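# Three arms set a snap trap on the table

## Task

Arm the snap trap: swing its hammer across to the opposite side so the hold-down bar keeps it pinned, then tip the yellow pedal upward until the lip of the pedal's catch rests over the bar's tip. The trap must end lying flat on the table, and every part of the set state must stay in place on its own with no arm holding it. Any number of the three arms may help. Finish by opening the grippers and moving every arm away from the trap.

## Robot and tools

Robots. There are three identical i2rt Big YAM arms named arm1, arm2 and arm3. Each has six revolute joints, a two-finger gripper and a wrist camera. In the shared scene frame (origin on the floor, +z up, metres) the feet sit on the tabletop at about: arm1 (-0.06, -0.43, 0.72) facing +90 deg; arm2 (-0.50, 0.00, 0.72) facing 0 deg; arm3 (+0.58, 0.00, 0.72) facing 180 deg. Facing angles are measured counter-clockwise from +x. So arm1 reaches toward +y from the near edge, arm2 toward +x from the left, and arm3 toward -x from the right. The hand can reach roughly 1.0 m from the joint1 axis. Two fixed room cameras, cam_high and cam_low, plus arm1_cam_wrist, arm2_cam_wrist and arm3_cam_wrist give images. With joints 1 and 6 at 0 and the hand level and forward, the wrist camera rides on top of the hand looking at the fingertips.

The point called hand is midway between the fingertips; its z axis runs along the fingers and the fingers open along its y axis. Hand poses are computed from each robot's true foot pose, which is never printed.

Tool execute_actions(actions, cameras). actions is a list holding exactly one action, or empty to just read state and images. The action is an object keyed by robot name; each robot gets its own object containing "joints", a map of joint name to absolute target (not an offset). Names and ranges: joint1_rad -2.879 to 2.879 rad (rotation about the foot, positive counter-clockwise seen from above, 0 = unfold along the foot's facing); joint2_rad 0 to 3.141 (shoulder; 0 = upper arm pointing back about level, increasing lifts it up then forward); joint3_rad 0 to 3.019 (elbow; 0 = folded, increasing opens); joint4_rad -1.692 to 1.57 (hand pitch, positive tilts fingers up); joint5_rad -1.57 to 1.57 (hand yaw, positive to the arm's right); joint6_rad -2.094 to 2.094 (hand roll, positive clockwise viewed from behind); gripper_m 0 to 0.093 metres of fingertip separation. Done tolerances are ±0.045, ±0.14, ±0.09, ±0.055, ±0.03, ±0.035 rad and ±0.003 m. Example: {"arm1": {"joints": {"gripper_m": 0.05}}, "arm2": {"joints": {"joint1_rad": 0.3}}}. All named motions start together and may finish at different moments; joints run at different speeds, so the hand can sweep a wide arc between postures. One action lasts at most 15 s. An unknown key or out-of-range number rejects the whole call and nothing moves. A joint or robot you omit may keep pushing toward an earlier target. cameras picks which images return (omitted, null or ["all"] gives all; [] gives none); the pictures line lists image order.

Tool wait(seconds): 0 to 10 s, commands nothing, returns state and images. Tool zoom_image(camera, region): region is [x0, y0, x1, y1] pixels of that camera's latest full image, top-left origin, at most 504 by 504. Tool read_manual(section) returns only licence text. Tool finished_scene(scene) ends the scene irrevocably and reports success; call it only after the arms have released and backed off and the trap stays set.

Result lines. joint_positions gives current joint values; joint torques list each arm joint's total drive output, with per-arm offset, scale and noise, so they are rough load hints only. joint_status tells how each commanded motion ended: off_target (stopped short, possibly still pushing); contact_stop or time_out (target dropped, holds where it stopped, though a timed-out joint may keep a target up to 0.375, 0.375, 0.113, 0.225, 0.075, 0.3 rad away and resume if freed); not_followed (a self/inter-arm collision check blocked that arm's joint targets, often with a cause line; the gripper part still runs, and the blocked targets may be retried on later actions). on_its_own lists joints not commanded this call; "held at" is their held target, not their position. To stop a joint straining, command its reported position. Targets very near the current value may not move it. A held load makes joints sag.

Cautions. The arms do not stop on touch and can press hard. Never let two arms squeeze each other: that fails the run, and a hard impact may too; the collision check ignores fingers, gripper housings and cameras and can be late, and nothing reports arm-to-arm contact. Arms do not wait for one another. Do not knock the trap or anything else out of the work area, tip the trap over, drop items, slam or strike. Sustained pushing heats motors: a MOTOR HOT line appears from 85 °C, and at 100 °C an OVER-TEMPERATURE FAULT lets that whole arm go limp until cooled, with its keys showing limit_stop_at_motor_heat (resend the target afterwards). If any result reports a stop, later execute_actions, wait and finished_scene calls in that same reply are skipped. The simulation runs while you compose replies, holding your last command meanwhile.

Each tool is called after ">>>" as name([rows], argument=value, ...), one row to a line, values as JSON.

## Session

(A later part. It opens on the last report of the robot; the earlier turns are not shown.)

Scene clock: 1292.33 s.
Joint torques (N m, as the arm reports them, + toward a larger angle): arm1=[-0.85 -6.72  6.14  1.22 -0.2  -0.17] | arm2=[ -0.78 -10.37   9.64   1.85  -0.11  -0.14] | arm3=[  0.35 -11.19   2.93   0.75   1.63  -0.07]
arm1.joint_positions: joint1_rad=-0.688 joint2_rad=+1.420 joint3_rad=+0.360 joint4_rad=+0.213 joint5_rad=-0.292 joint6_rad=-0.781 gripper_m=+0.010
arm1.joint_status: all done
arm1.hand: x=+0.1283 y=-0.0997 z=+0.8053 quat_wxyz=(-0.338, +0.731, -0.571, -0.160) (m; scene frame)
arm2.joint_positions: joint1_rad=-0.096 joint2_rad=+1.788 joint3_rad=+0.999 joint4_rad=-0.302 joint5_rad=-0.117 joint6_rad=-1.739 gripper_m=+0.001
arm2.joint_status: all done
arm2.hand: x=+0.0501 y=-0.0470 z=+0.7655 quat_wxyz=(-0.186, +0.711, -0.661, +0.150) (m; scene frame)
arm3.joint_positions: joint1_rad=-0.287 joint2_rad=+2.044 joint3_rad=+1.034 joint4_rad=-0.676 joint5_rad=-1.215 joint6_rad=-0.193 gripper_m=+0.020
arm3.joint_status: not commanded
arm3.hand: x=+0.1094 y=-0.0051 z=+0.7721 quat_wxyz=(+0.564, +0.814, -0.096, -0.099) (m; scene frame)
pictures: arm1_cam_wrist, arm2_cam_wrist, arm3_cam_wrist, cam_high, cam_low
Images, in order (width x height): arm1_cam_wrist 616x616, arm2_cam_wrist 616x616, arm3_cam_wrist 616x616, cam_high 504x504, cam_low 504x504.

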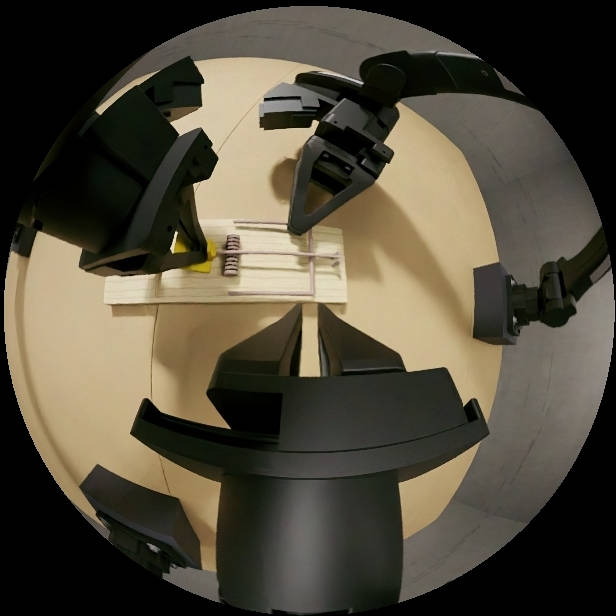

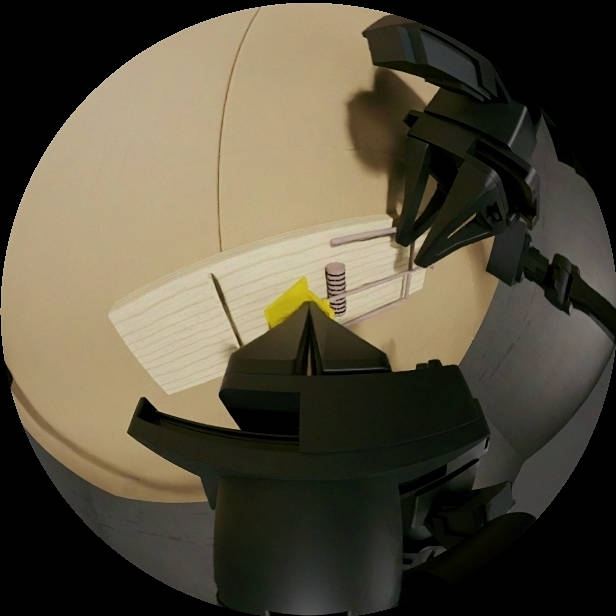

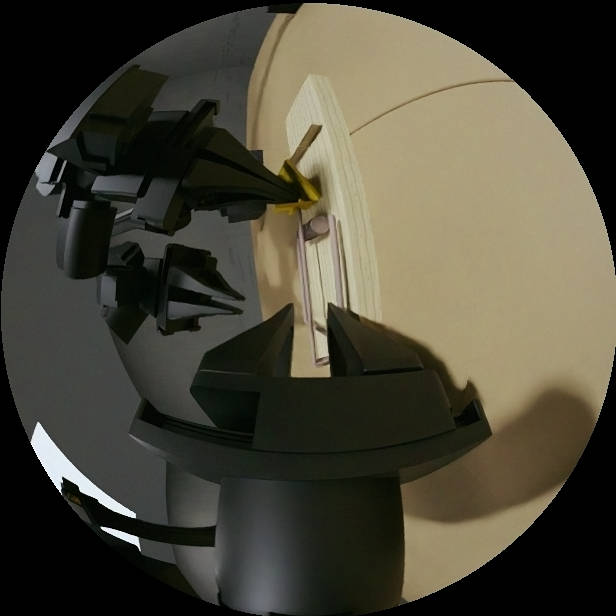

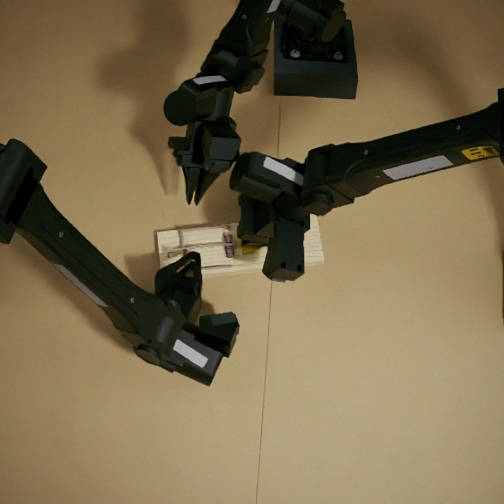

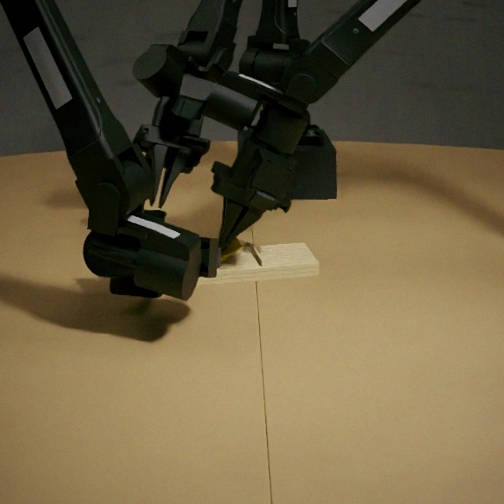

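>>> execute_actions([
  {"arm1": {"joints": {"joint1_rad": -0.86, "joint2_rad": 1.27}}, "arm3": {"joints": {"joint2_rad": 2.0, "joint3_rad": 1.025}}},
])

>>> zoom_image(camera="arm3_cam_wrist", region=[250, 145, 370, 265])

>>> zoom_image(camera="arm2_cam_wrist", region=[250, 200, 450, 345])

Scene clock: 1311.27 s.
Joint torques (N m, as the arm reports them, + toward a larger angle): arm1=[-0.88 -4.8   7.39  1.53 -0.2  -0.15] | arm2=[ -0.89 -10.55   9.64   1.56  -0.1   -0.13] | arm3=[  0.4  -19.46   4.38   0.74  -0.44  -0.1 ]
arm1.joint_positions: joint1_rad=-0.863 joint2_rad=+1.262 joint3_rad=+0.360 joint4_rad=+0.211 joint5_rad=-0.292 joint6_rad=-0.782 gripper_m=+0.010
arm1.joint_status: all done
arm1.hand: x=+0.1942 y=-0.1267 z=+0.8625 quat_wxyz=(-0.422, +0.666, -0.603, -0.124) (m; scene frame)
arm2.joint_positions: joint1_rad=-0.096 joint2_rad=+1.788 joint3_rad=+0.999 joint4_rad=-0.295 joint5_rad=-0.117 joint6_rad=-1.739 gripper_m=+0.001
arm2.joint_status: not commanded
arm2.hand: x=+0.0516 y=-0.0472 z=+0.7663 quat_wxyz=(-0.188, +0.711, -0.660, +0.153) (m; scene frame)
arm3.joint_positions: joint1_rad=-0.287 joint2_rad=+2.011 joint3_rad=+1.034 joint4_rad=-0.675 joint5_rad=-1.167 joint6_rad=-0.189 gripper_m=+0.020
arm3.joint_status: all done
arm3.hand: x=+0.1063 y=-0.0008 z=+0.7785 quat_wxyz=(+0.542, +0.829, -0.088, -0.105) (m; scene frame)
pictures: arm1_cam_wrist, arm2_cam_wrist, arm3_cam_wrist, cam_high, cam_low
Images, in order (width x height): arm1_cam_wrist 616x616, arm2_cam_wrist 616x616, arm3_cam_wrist 616x616, cam_high 504x504, cam_low 504x504.

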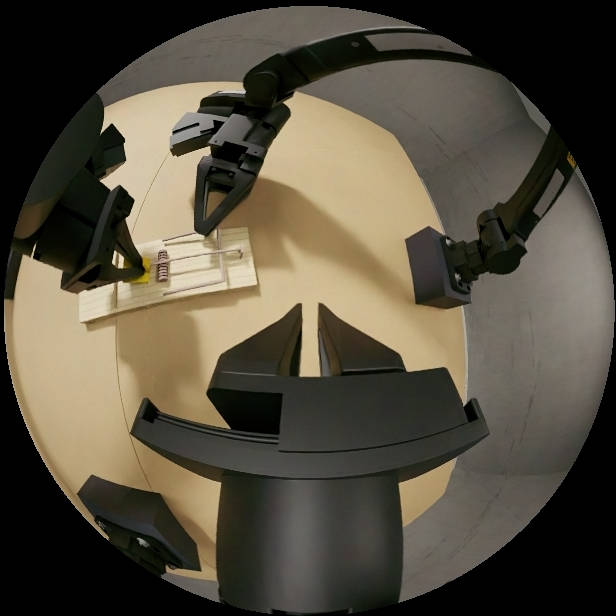

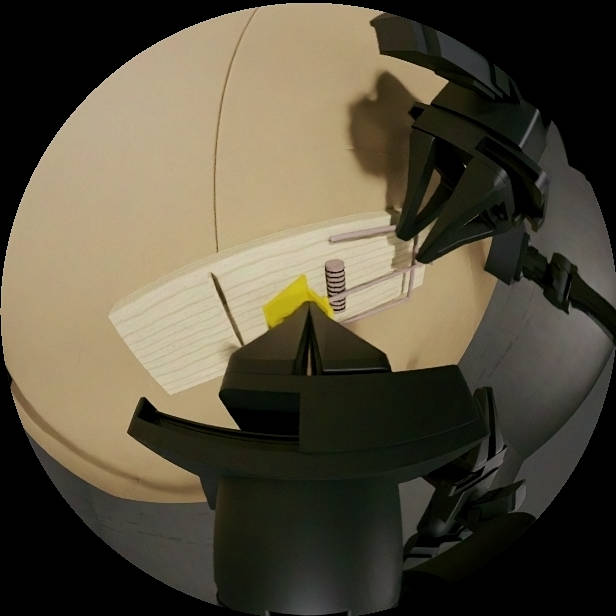

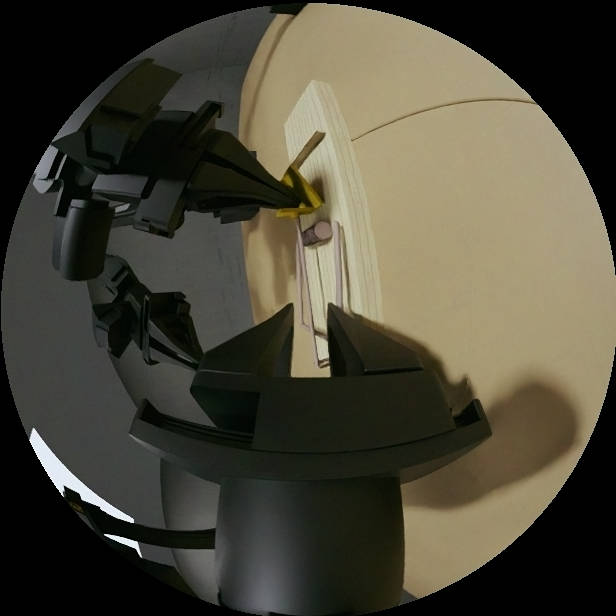

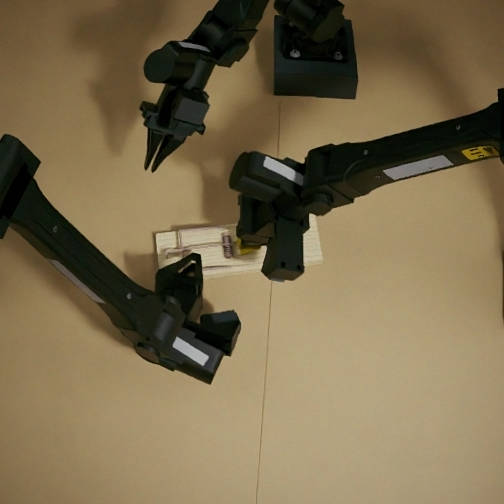

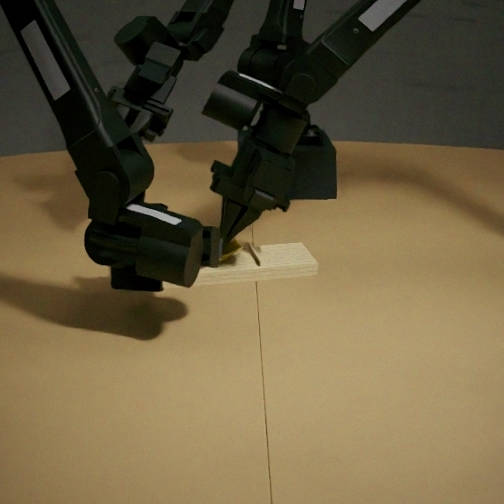

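Region (250, 145, 370, 265) of arm3_cam_wrist's 616x616 image, scaled by 4.200, with more detail than that image has.

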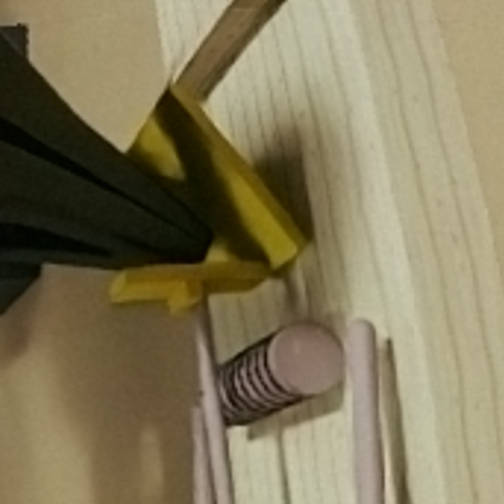

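Region (250, 200, 450, 345) of arm2_cam_wrist's 616x616 image, scaled by 2.520, with more detail than that image has; it fills the top 365 rows of this view, and the rest is white.

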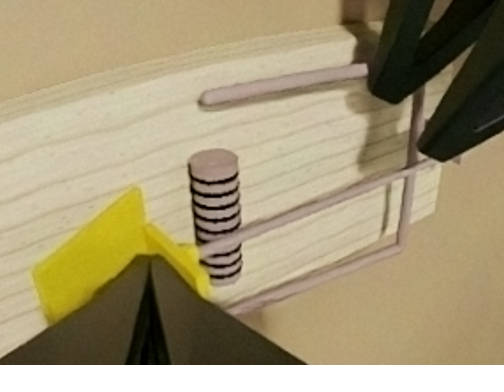

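>>> execute_actions([
  {"arm1": {"joints": {"joint2_rad": 1.1, "joint3_rad": 0.25}}, "arm2": {"joints": {"joint2_rad": 1.62, "joint4_rad": -0.3}}},
])

>>> zoom_image(camera="arm3_cam_wrist", region=[250, 145, 370, 265])

Scene clock: 1328.67 s.
Joint torques (N m, as the arm reports them, + toward a larger angle): arm1=[-0.93 -3.62  8.47  1.63 -0.17 -0.13] | arm2=[-0.53 -9.19 10.85  1.15 -0.11 -0.13] | arm3=[  0.36 -19.49   4.29   0.75  -0.44  -0.1 ]
arm1.joint_positions: joint1_rad=-0.863 joint2_rad=+1.097 joint3_rad=+0.241 joint4_rad=+0.210 joint5_rad=-0.292 joint6_rad=-0.782 gripper_m=+0.010
arm1.joint_status: all done
arm1.hand: x=+0.1636 y=-0.1551 z=+0.8688 quat_wxyz=(-0.442, +0.661, -0.594, -0.122) (m; scene frame)
arm2.joint_positions: joint1_rad=-0.096 joint2_rad=+1.609 joint3_rad=+0.999 joint4_rad=-0.300 joint5_rad=-0.117 joint6_rad=-1.739 gripper_m=+0.001
arm2.joint_status: all done
arm2.hand: x=+0.0666 y=-0.0495 z=+0.8623 quat_wxyz=(-0.237, +0.697, -0.640, +0.221) (m; scene frame)
arm3.joint_positions: joint1_rad=-0.287 joint2_rad=+2.011 joint3_rad=+1.034 joint4_rad=-0.675 joint5_rad=-1.167 joint6_rad=-0.189 gripper_m=+0.020
arm3.joint_status: not commanded
arm3.hand: x=+0.1063 y=-0.0008 z=+0.7785 quat_wxyz=(+0.542, +0.829, -0.088, -0.105) (m; scene frame)
pictures: arm1_cam_wrist, arm2_cam_wrist, arm3_cam_wrist, cam_high, cam_low
Images, in order (width x height): arm1_cam_wrist 616x616, arm2_cam_wrist 616x616, arm3_cam_wrist 616x616, cam_high 504x504, cam_low 504x504.

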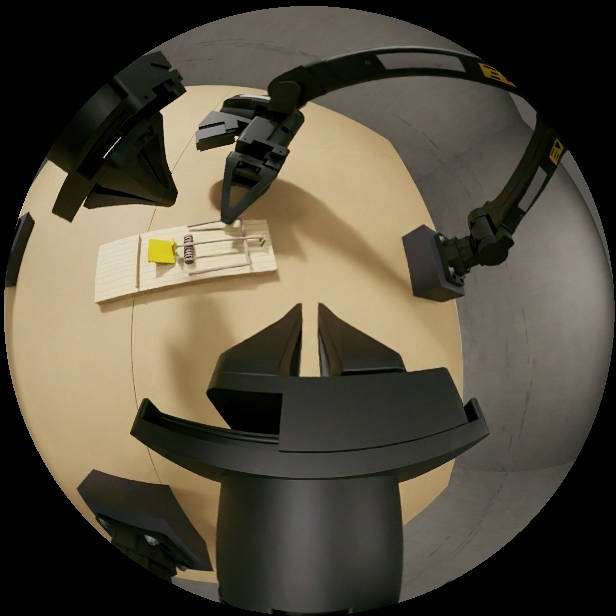

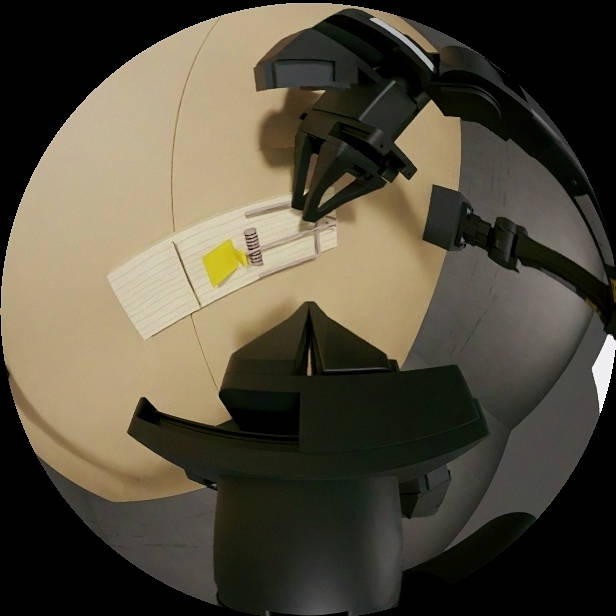

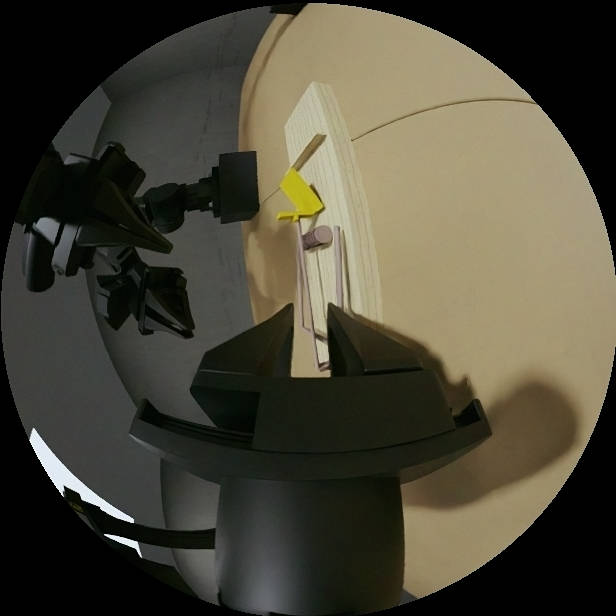

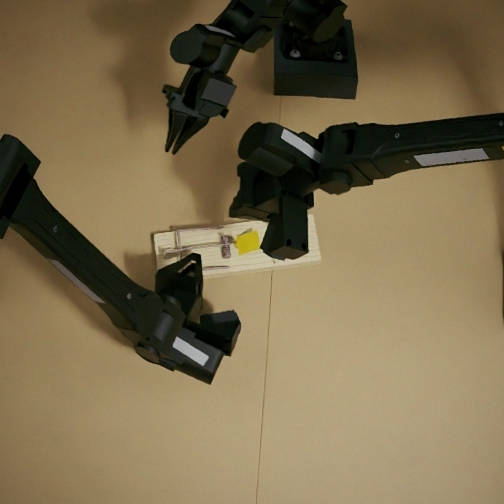

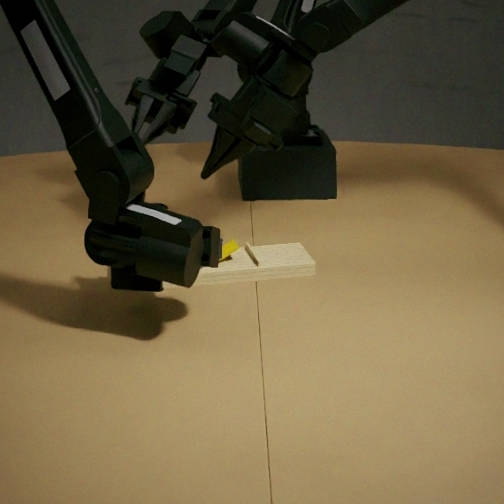

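Region (250, 145, 370, 265) of arm3_cam_wrist's 616x616 image, scaled by 4.200, with more detail than that image has.

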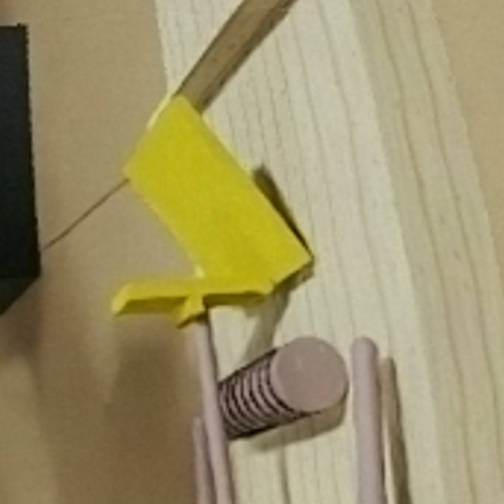

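>>> execute_actions(actions=[])

Scene clock: 1346.47 s.
Joint torques (N m, as the arm reports them, + toward a larger angle): arm1=[-0.91 -3.28  8.45  1.59 -0.17 -0.13] | arm2=[-0.72 -8.88 10.77  1.1  -0.12 -0.13] | arm3=[  0.38 -19.52   4.3    0.75  -0.43  -0.1 ]
arm1.joint_positions: joint1_rad=-0.863 joint2_rad=+1.097 joint3_rad=+0.241 joint4_rad=+0.210 joint5_rad=-0.292 joint6_rad=-0.782 gripper_m=+0.010
arm1.joint_status: all done
arm1.hand: x=+0.1636 y=-0.1551 z=+0.8688 quat_wxyz=(-0.442, +0.661, -0.594, -0.122) (m; scene frame)
arm2.joint_positions: joint1_rad=-0.096 joint2_rad=+1.609 joint3_rad=+0.999 joint4_rad=-0.300 joint5_rad=-0.117 joint6_rad=-1.739 gripper_m=+0.001
arm2.joint_status: all done
arm2.hand: x=+0.0666 y=-0.0495 z=+0.8623 quat_wxyz=(-0.237, +0.697, -0.640, +0.221) (m; scene frame)
arm3.joint_positions: joint1_rad=-0.287 joint2_rad=+2.011 joint3_rad=+1.034 joint4_rad=-0.675 joint5_rad=-1.167 joint6_rad=-0.189 gripper_m=+0.020
arm3.joint_status: not commanded
arm3.hand: x=+0.1063 y=-0.0008 z=+0.7785 quat_wxyz=(+0.542, +0.829, -0.088, -0.105) (m; scene frame)
pictures: arm1_cam_wrist, arm2_cam_wrist, arm3_cam_wrist, cam_high, cam_low
Images, in order (width x height): arm1_cam_wrist 616x616, arm2_cam_wrist 616x616, arm3_cam_wrist 616x616, cam_high 504x504, cam_low 504x504.

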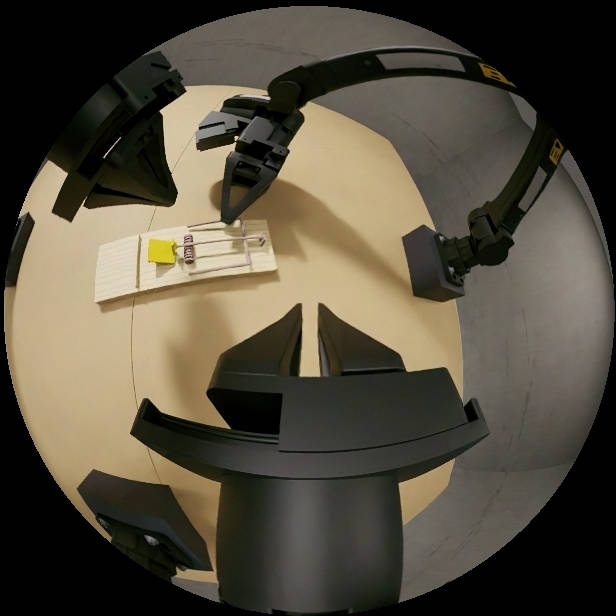

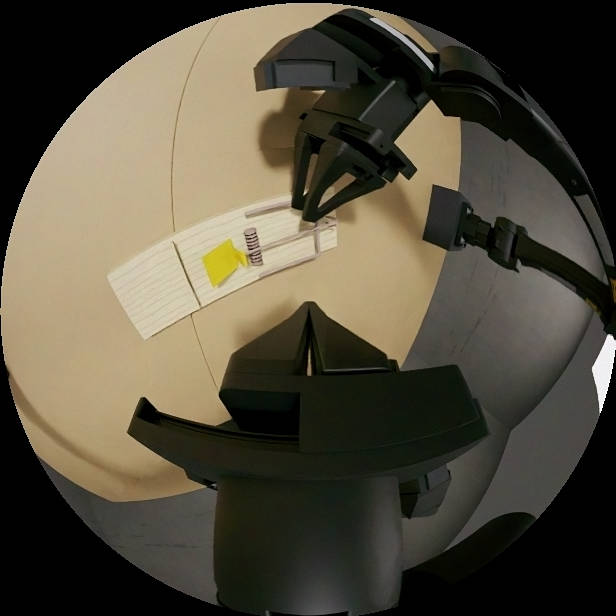

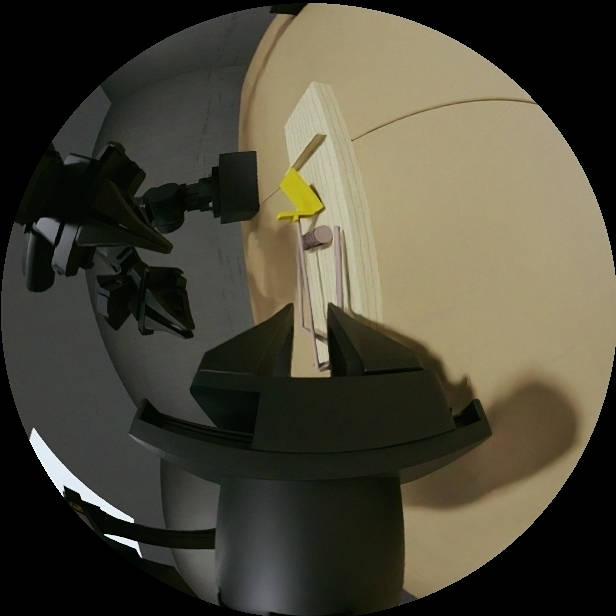

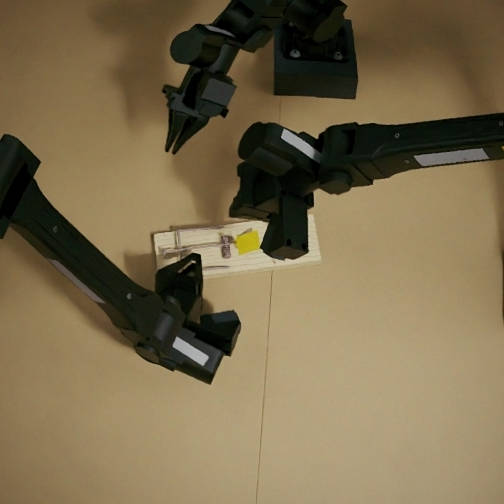

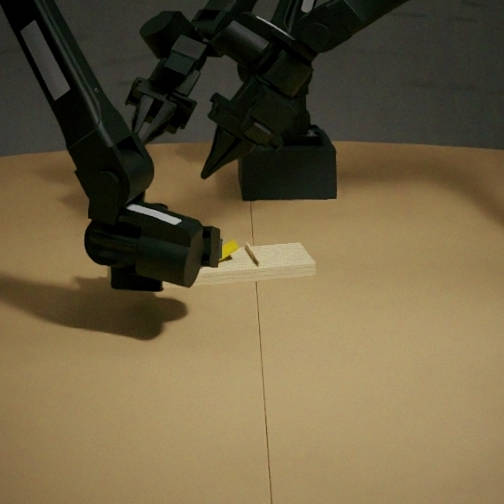

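>>> execute_actions([
  {"arm3": {"joints": {"joint2_rad": 1.79, "joint1_rad": -0.48}}, "arm2": {"joints": {"joint2_rad": 1.37, "joint3_rad": 0.86}}},
])

Scene clock: 1368.07 s.
Joint torques (N m, as the arm reports them, + toward a larger angle): arm1=[-0.75 -3.11  8.46  1.67 -0.16 -0.11] | arm2=[-0.81 -6.65  8.69  1.29 -0.11 -0.11] | arm3=[  1.03 -15.75   6.71   1.08  -0.49  -0.1 ]
arm1.joint_positions: joint1_rad=-0.863 joint2_rad=+1.097 joint3_rad=+0.241 joint4_rad=+0.210 joint5_rad=-0.292 joint6_rad=-0.782 gripper_m=+0.010
arm1.joint_status: not commanded
arm1.hand: x=+0.1636 y=-0.1551 z=+0.8688 quat_wxyz=(-0.442, +0.661, -0.594, -0.122) (m; scene frame)
arm2.joint_positions: joint1_rad=-0.096 joint2_rad=+1.363 joint3_rad=+0.861 joint4_rad=-0.300 joint5_rad=-0.117 joint6_rad=-1.739 gripper_m=+0.001
arm2.joint_status: all done
arm2.hand: x=+0.0152 y=-0.0437 z=+0.9239 quat_wxyz=(-0.266, +0.685, -0.625, +0.262) (m; scene frame)
arm3.joint_positions: joint1_rad=-0.492 joint2_rad=+1.767 joint3_rad=+1.029 joint4_rad=-0.672 joint5_rad=-1.166 joint6_rad=-0.189 gripper_m=+0.020
arm3.joint_status: all done
arm3.hand: x=+0.0970 y=+0.1072 z=+0.8830 quat_wxyz=(+0.490, +0.827, -0.107, -0.253) (m; scene frame)
pictures: arm1_cam_wrist, arm2_cam_wrist, arm3_cam_wrist, cam_high, cam_low
Images, in order (width x height): arm1_cam_wrist 616x616, arm2_cam_wrist 616x616, arm3_cam_wrist 616x616, cam_high 504x504, cam_low 504x504.

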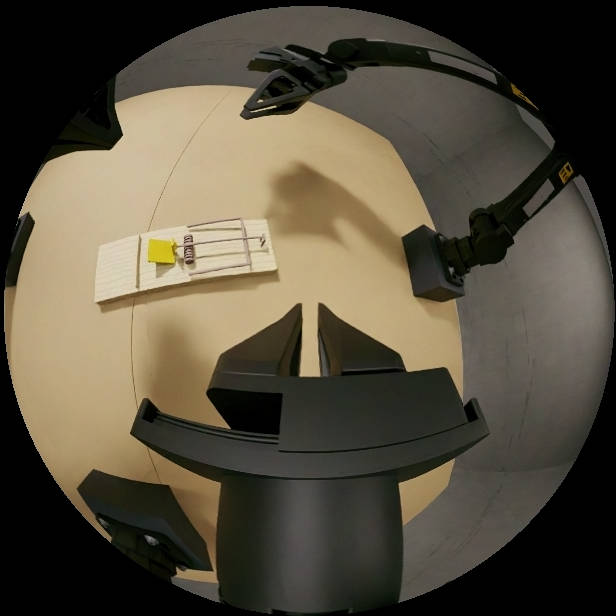

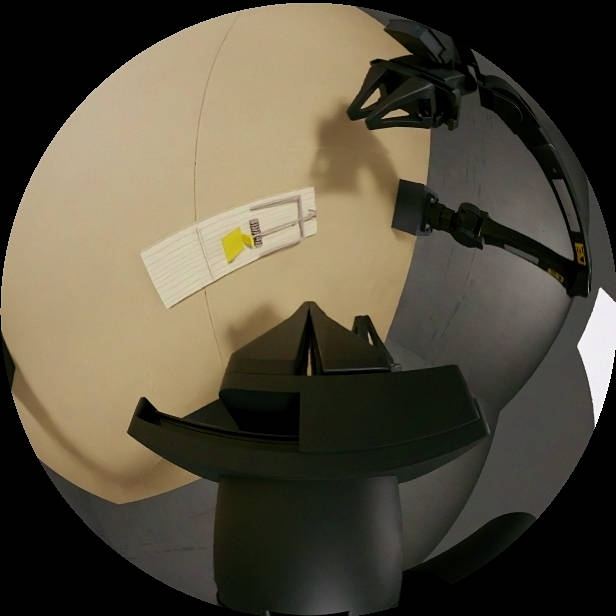

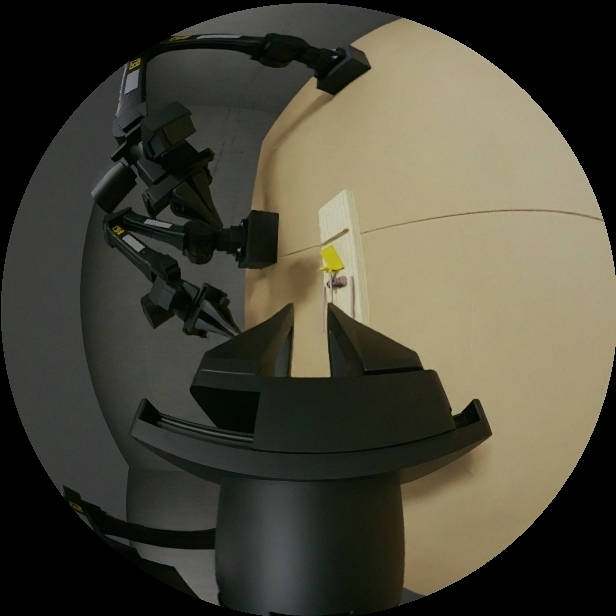

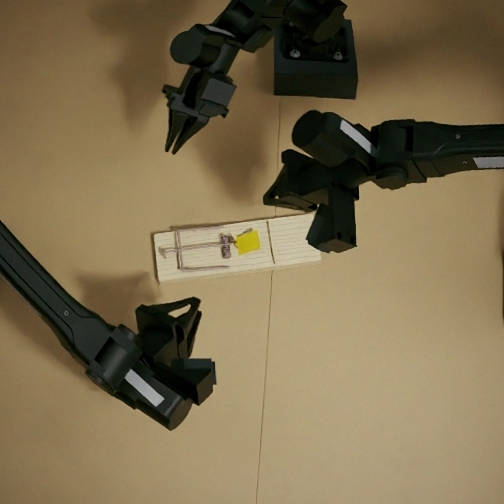

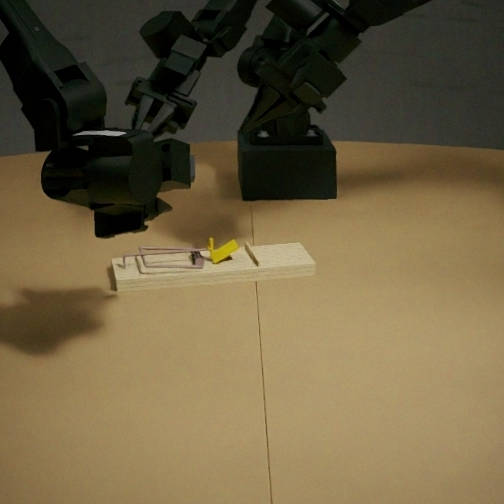

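>>> zoom_image(camera="cam_low", region=[100, 215, 330, 305])

Region (100, 215, 330, 305) of cam_low's 504x504 image, scaled by 2.191, with more detail than that image has; it fills the top 197 rows of this view, and the rest is white.

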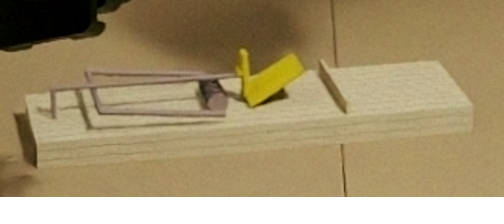

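The trap is set and all arms are clear.

>>> finished_scene(scene=1)

The scene is finished: the task was done.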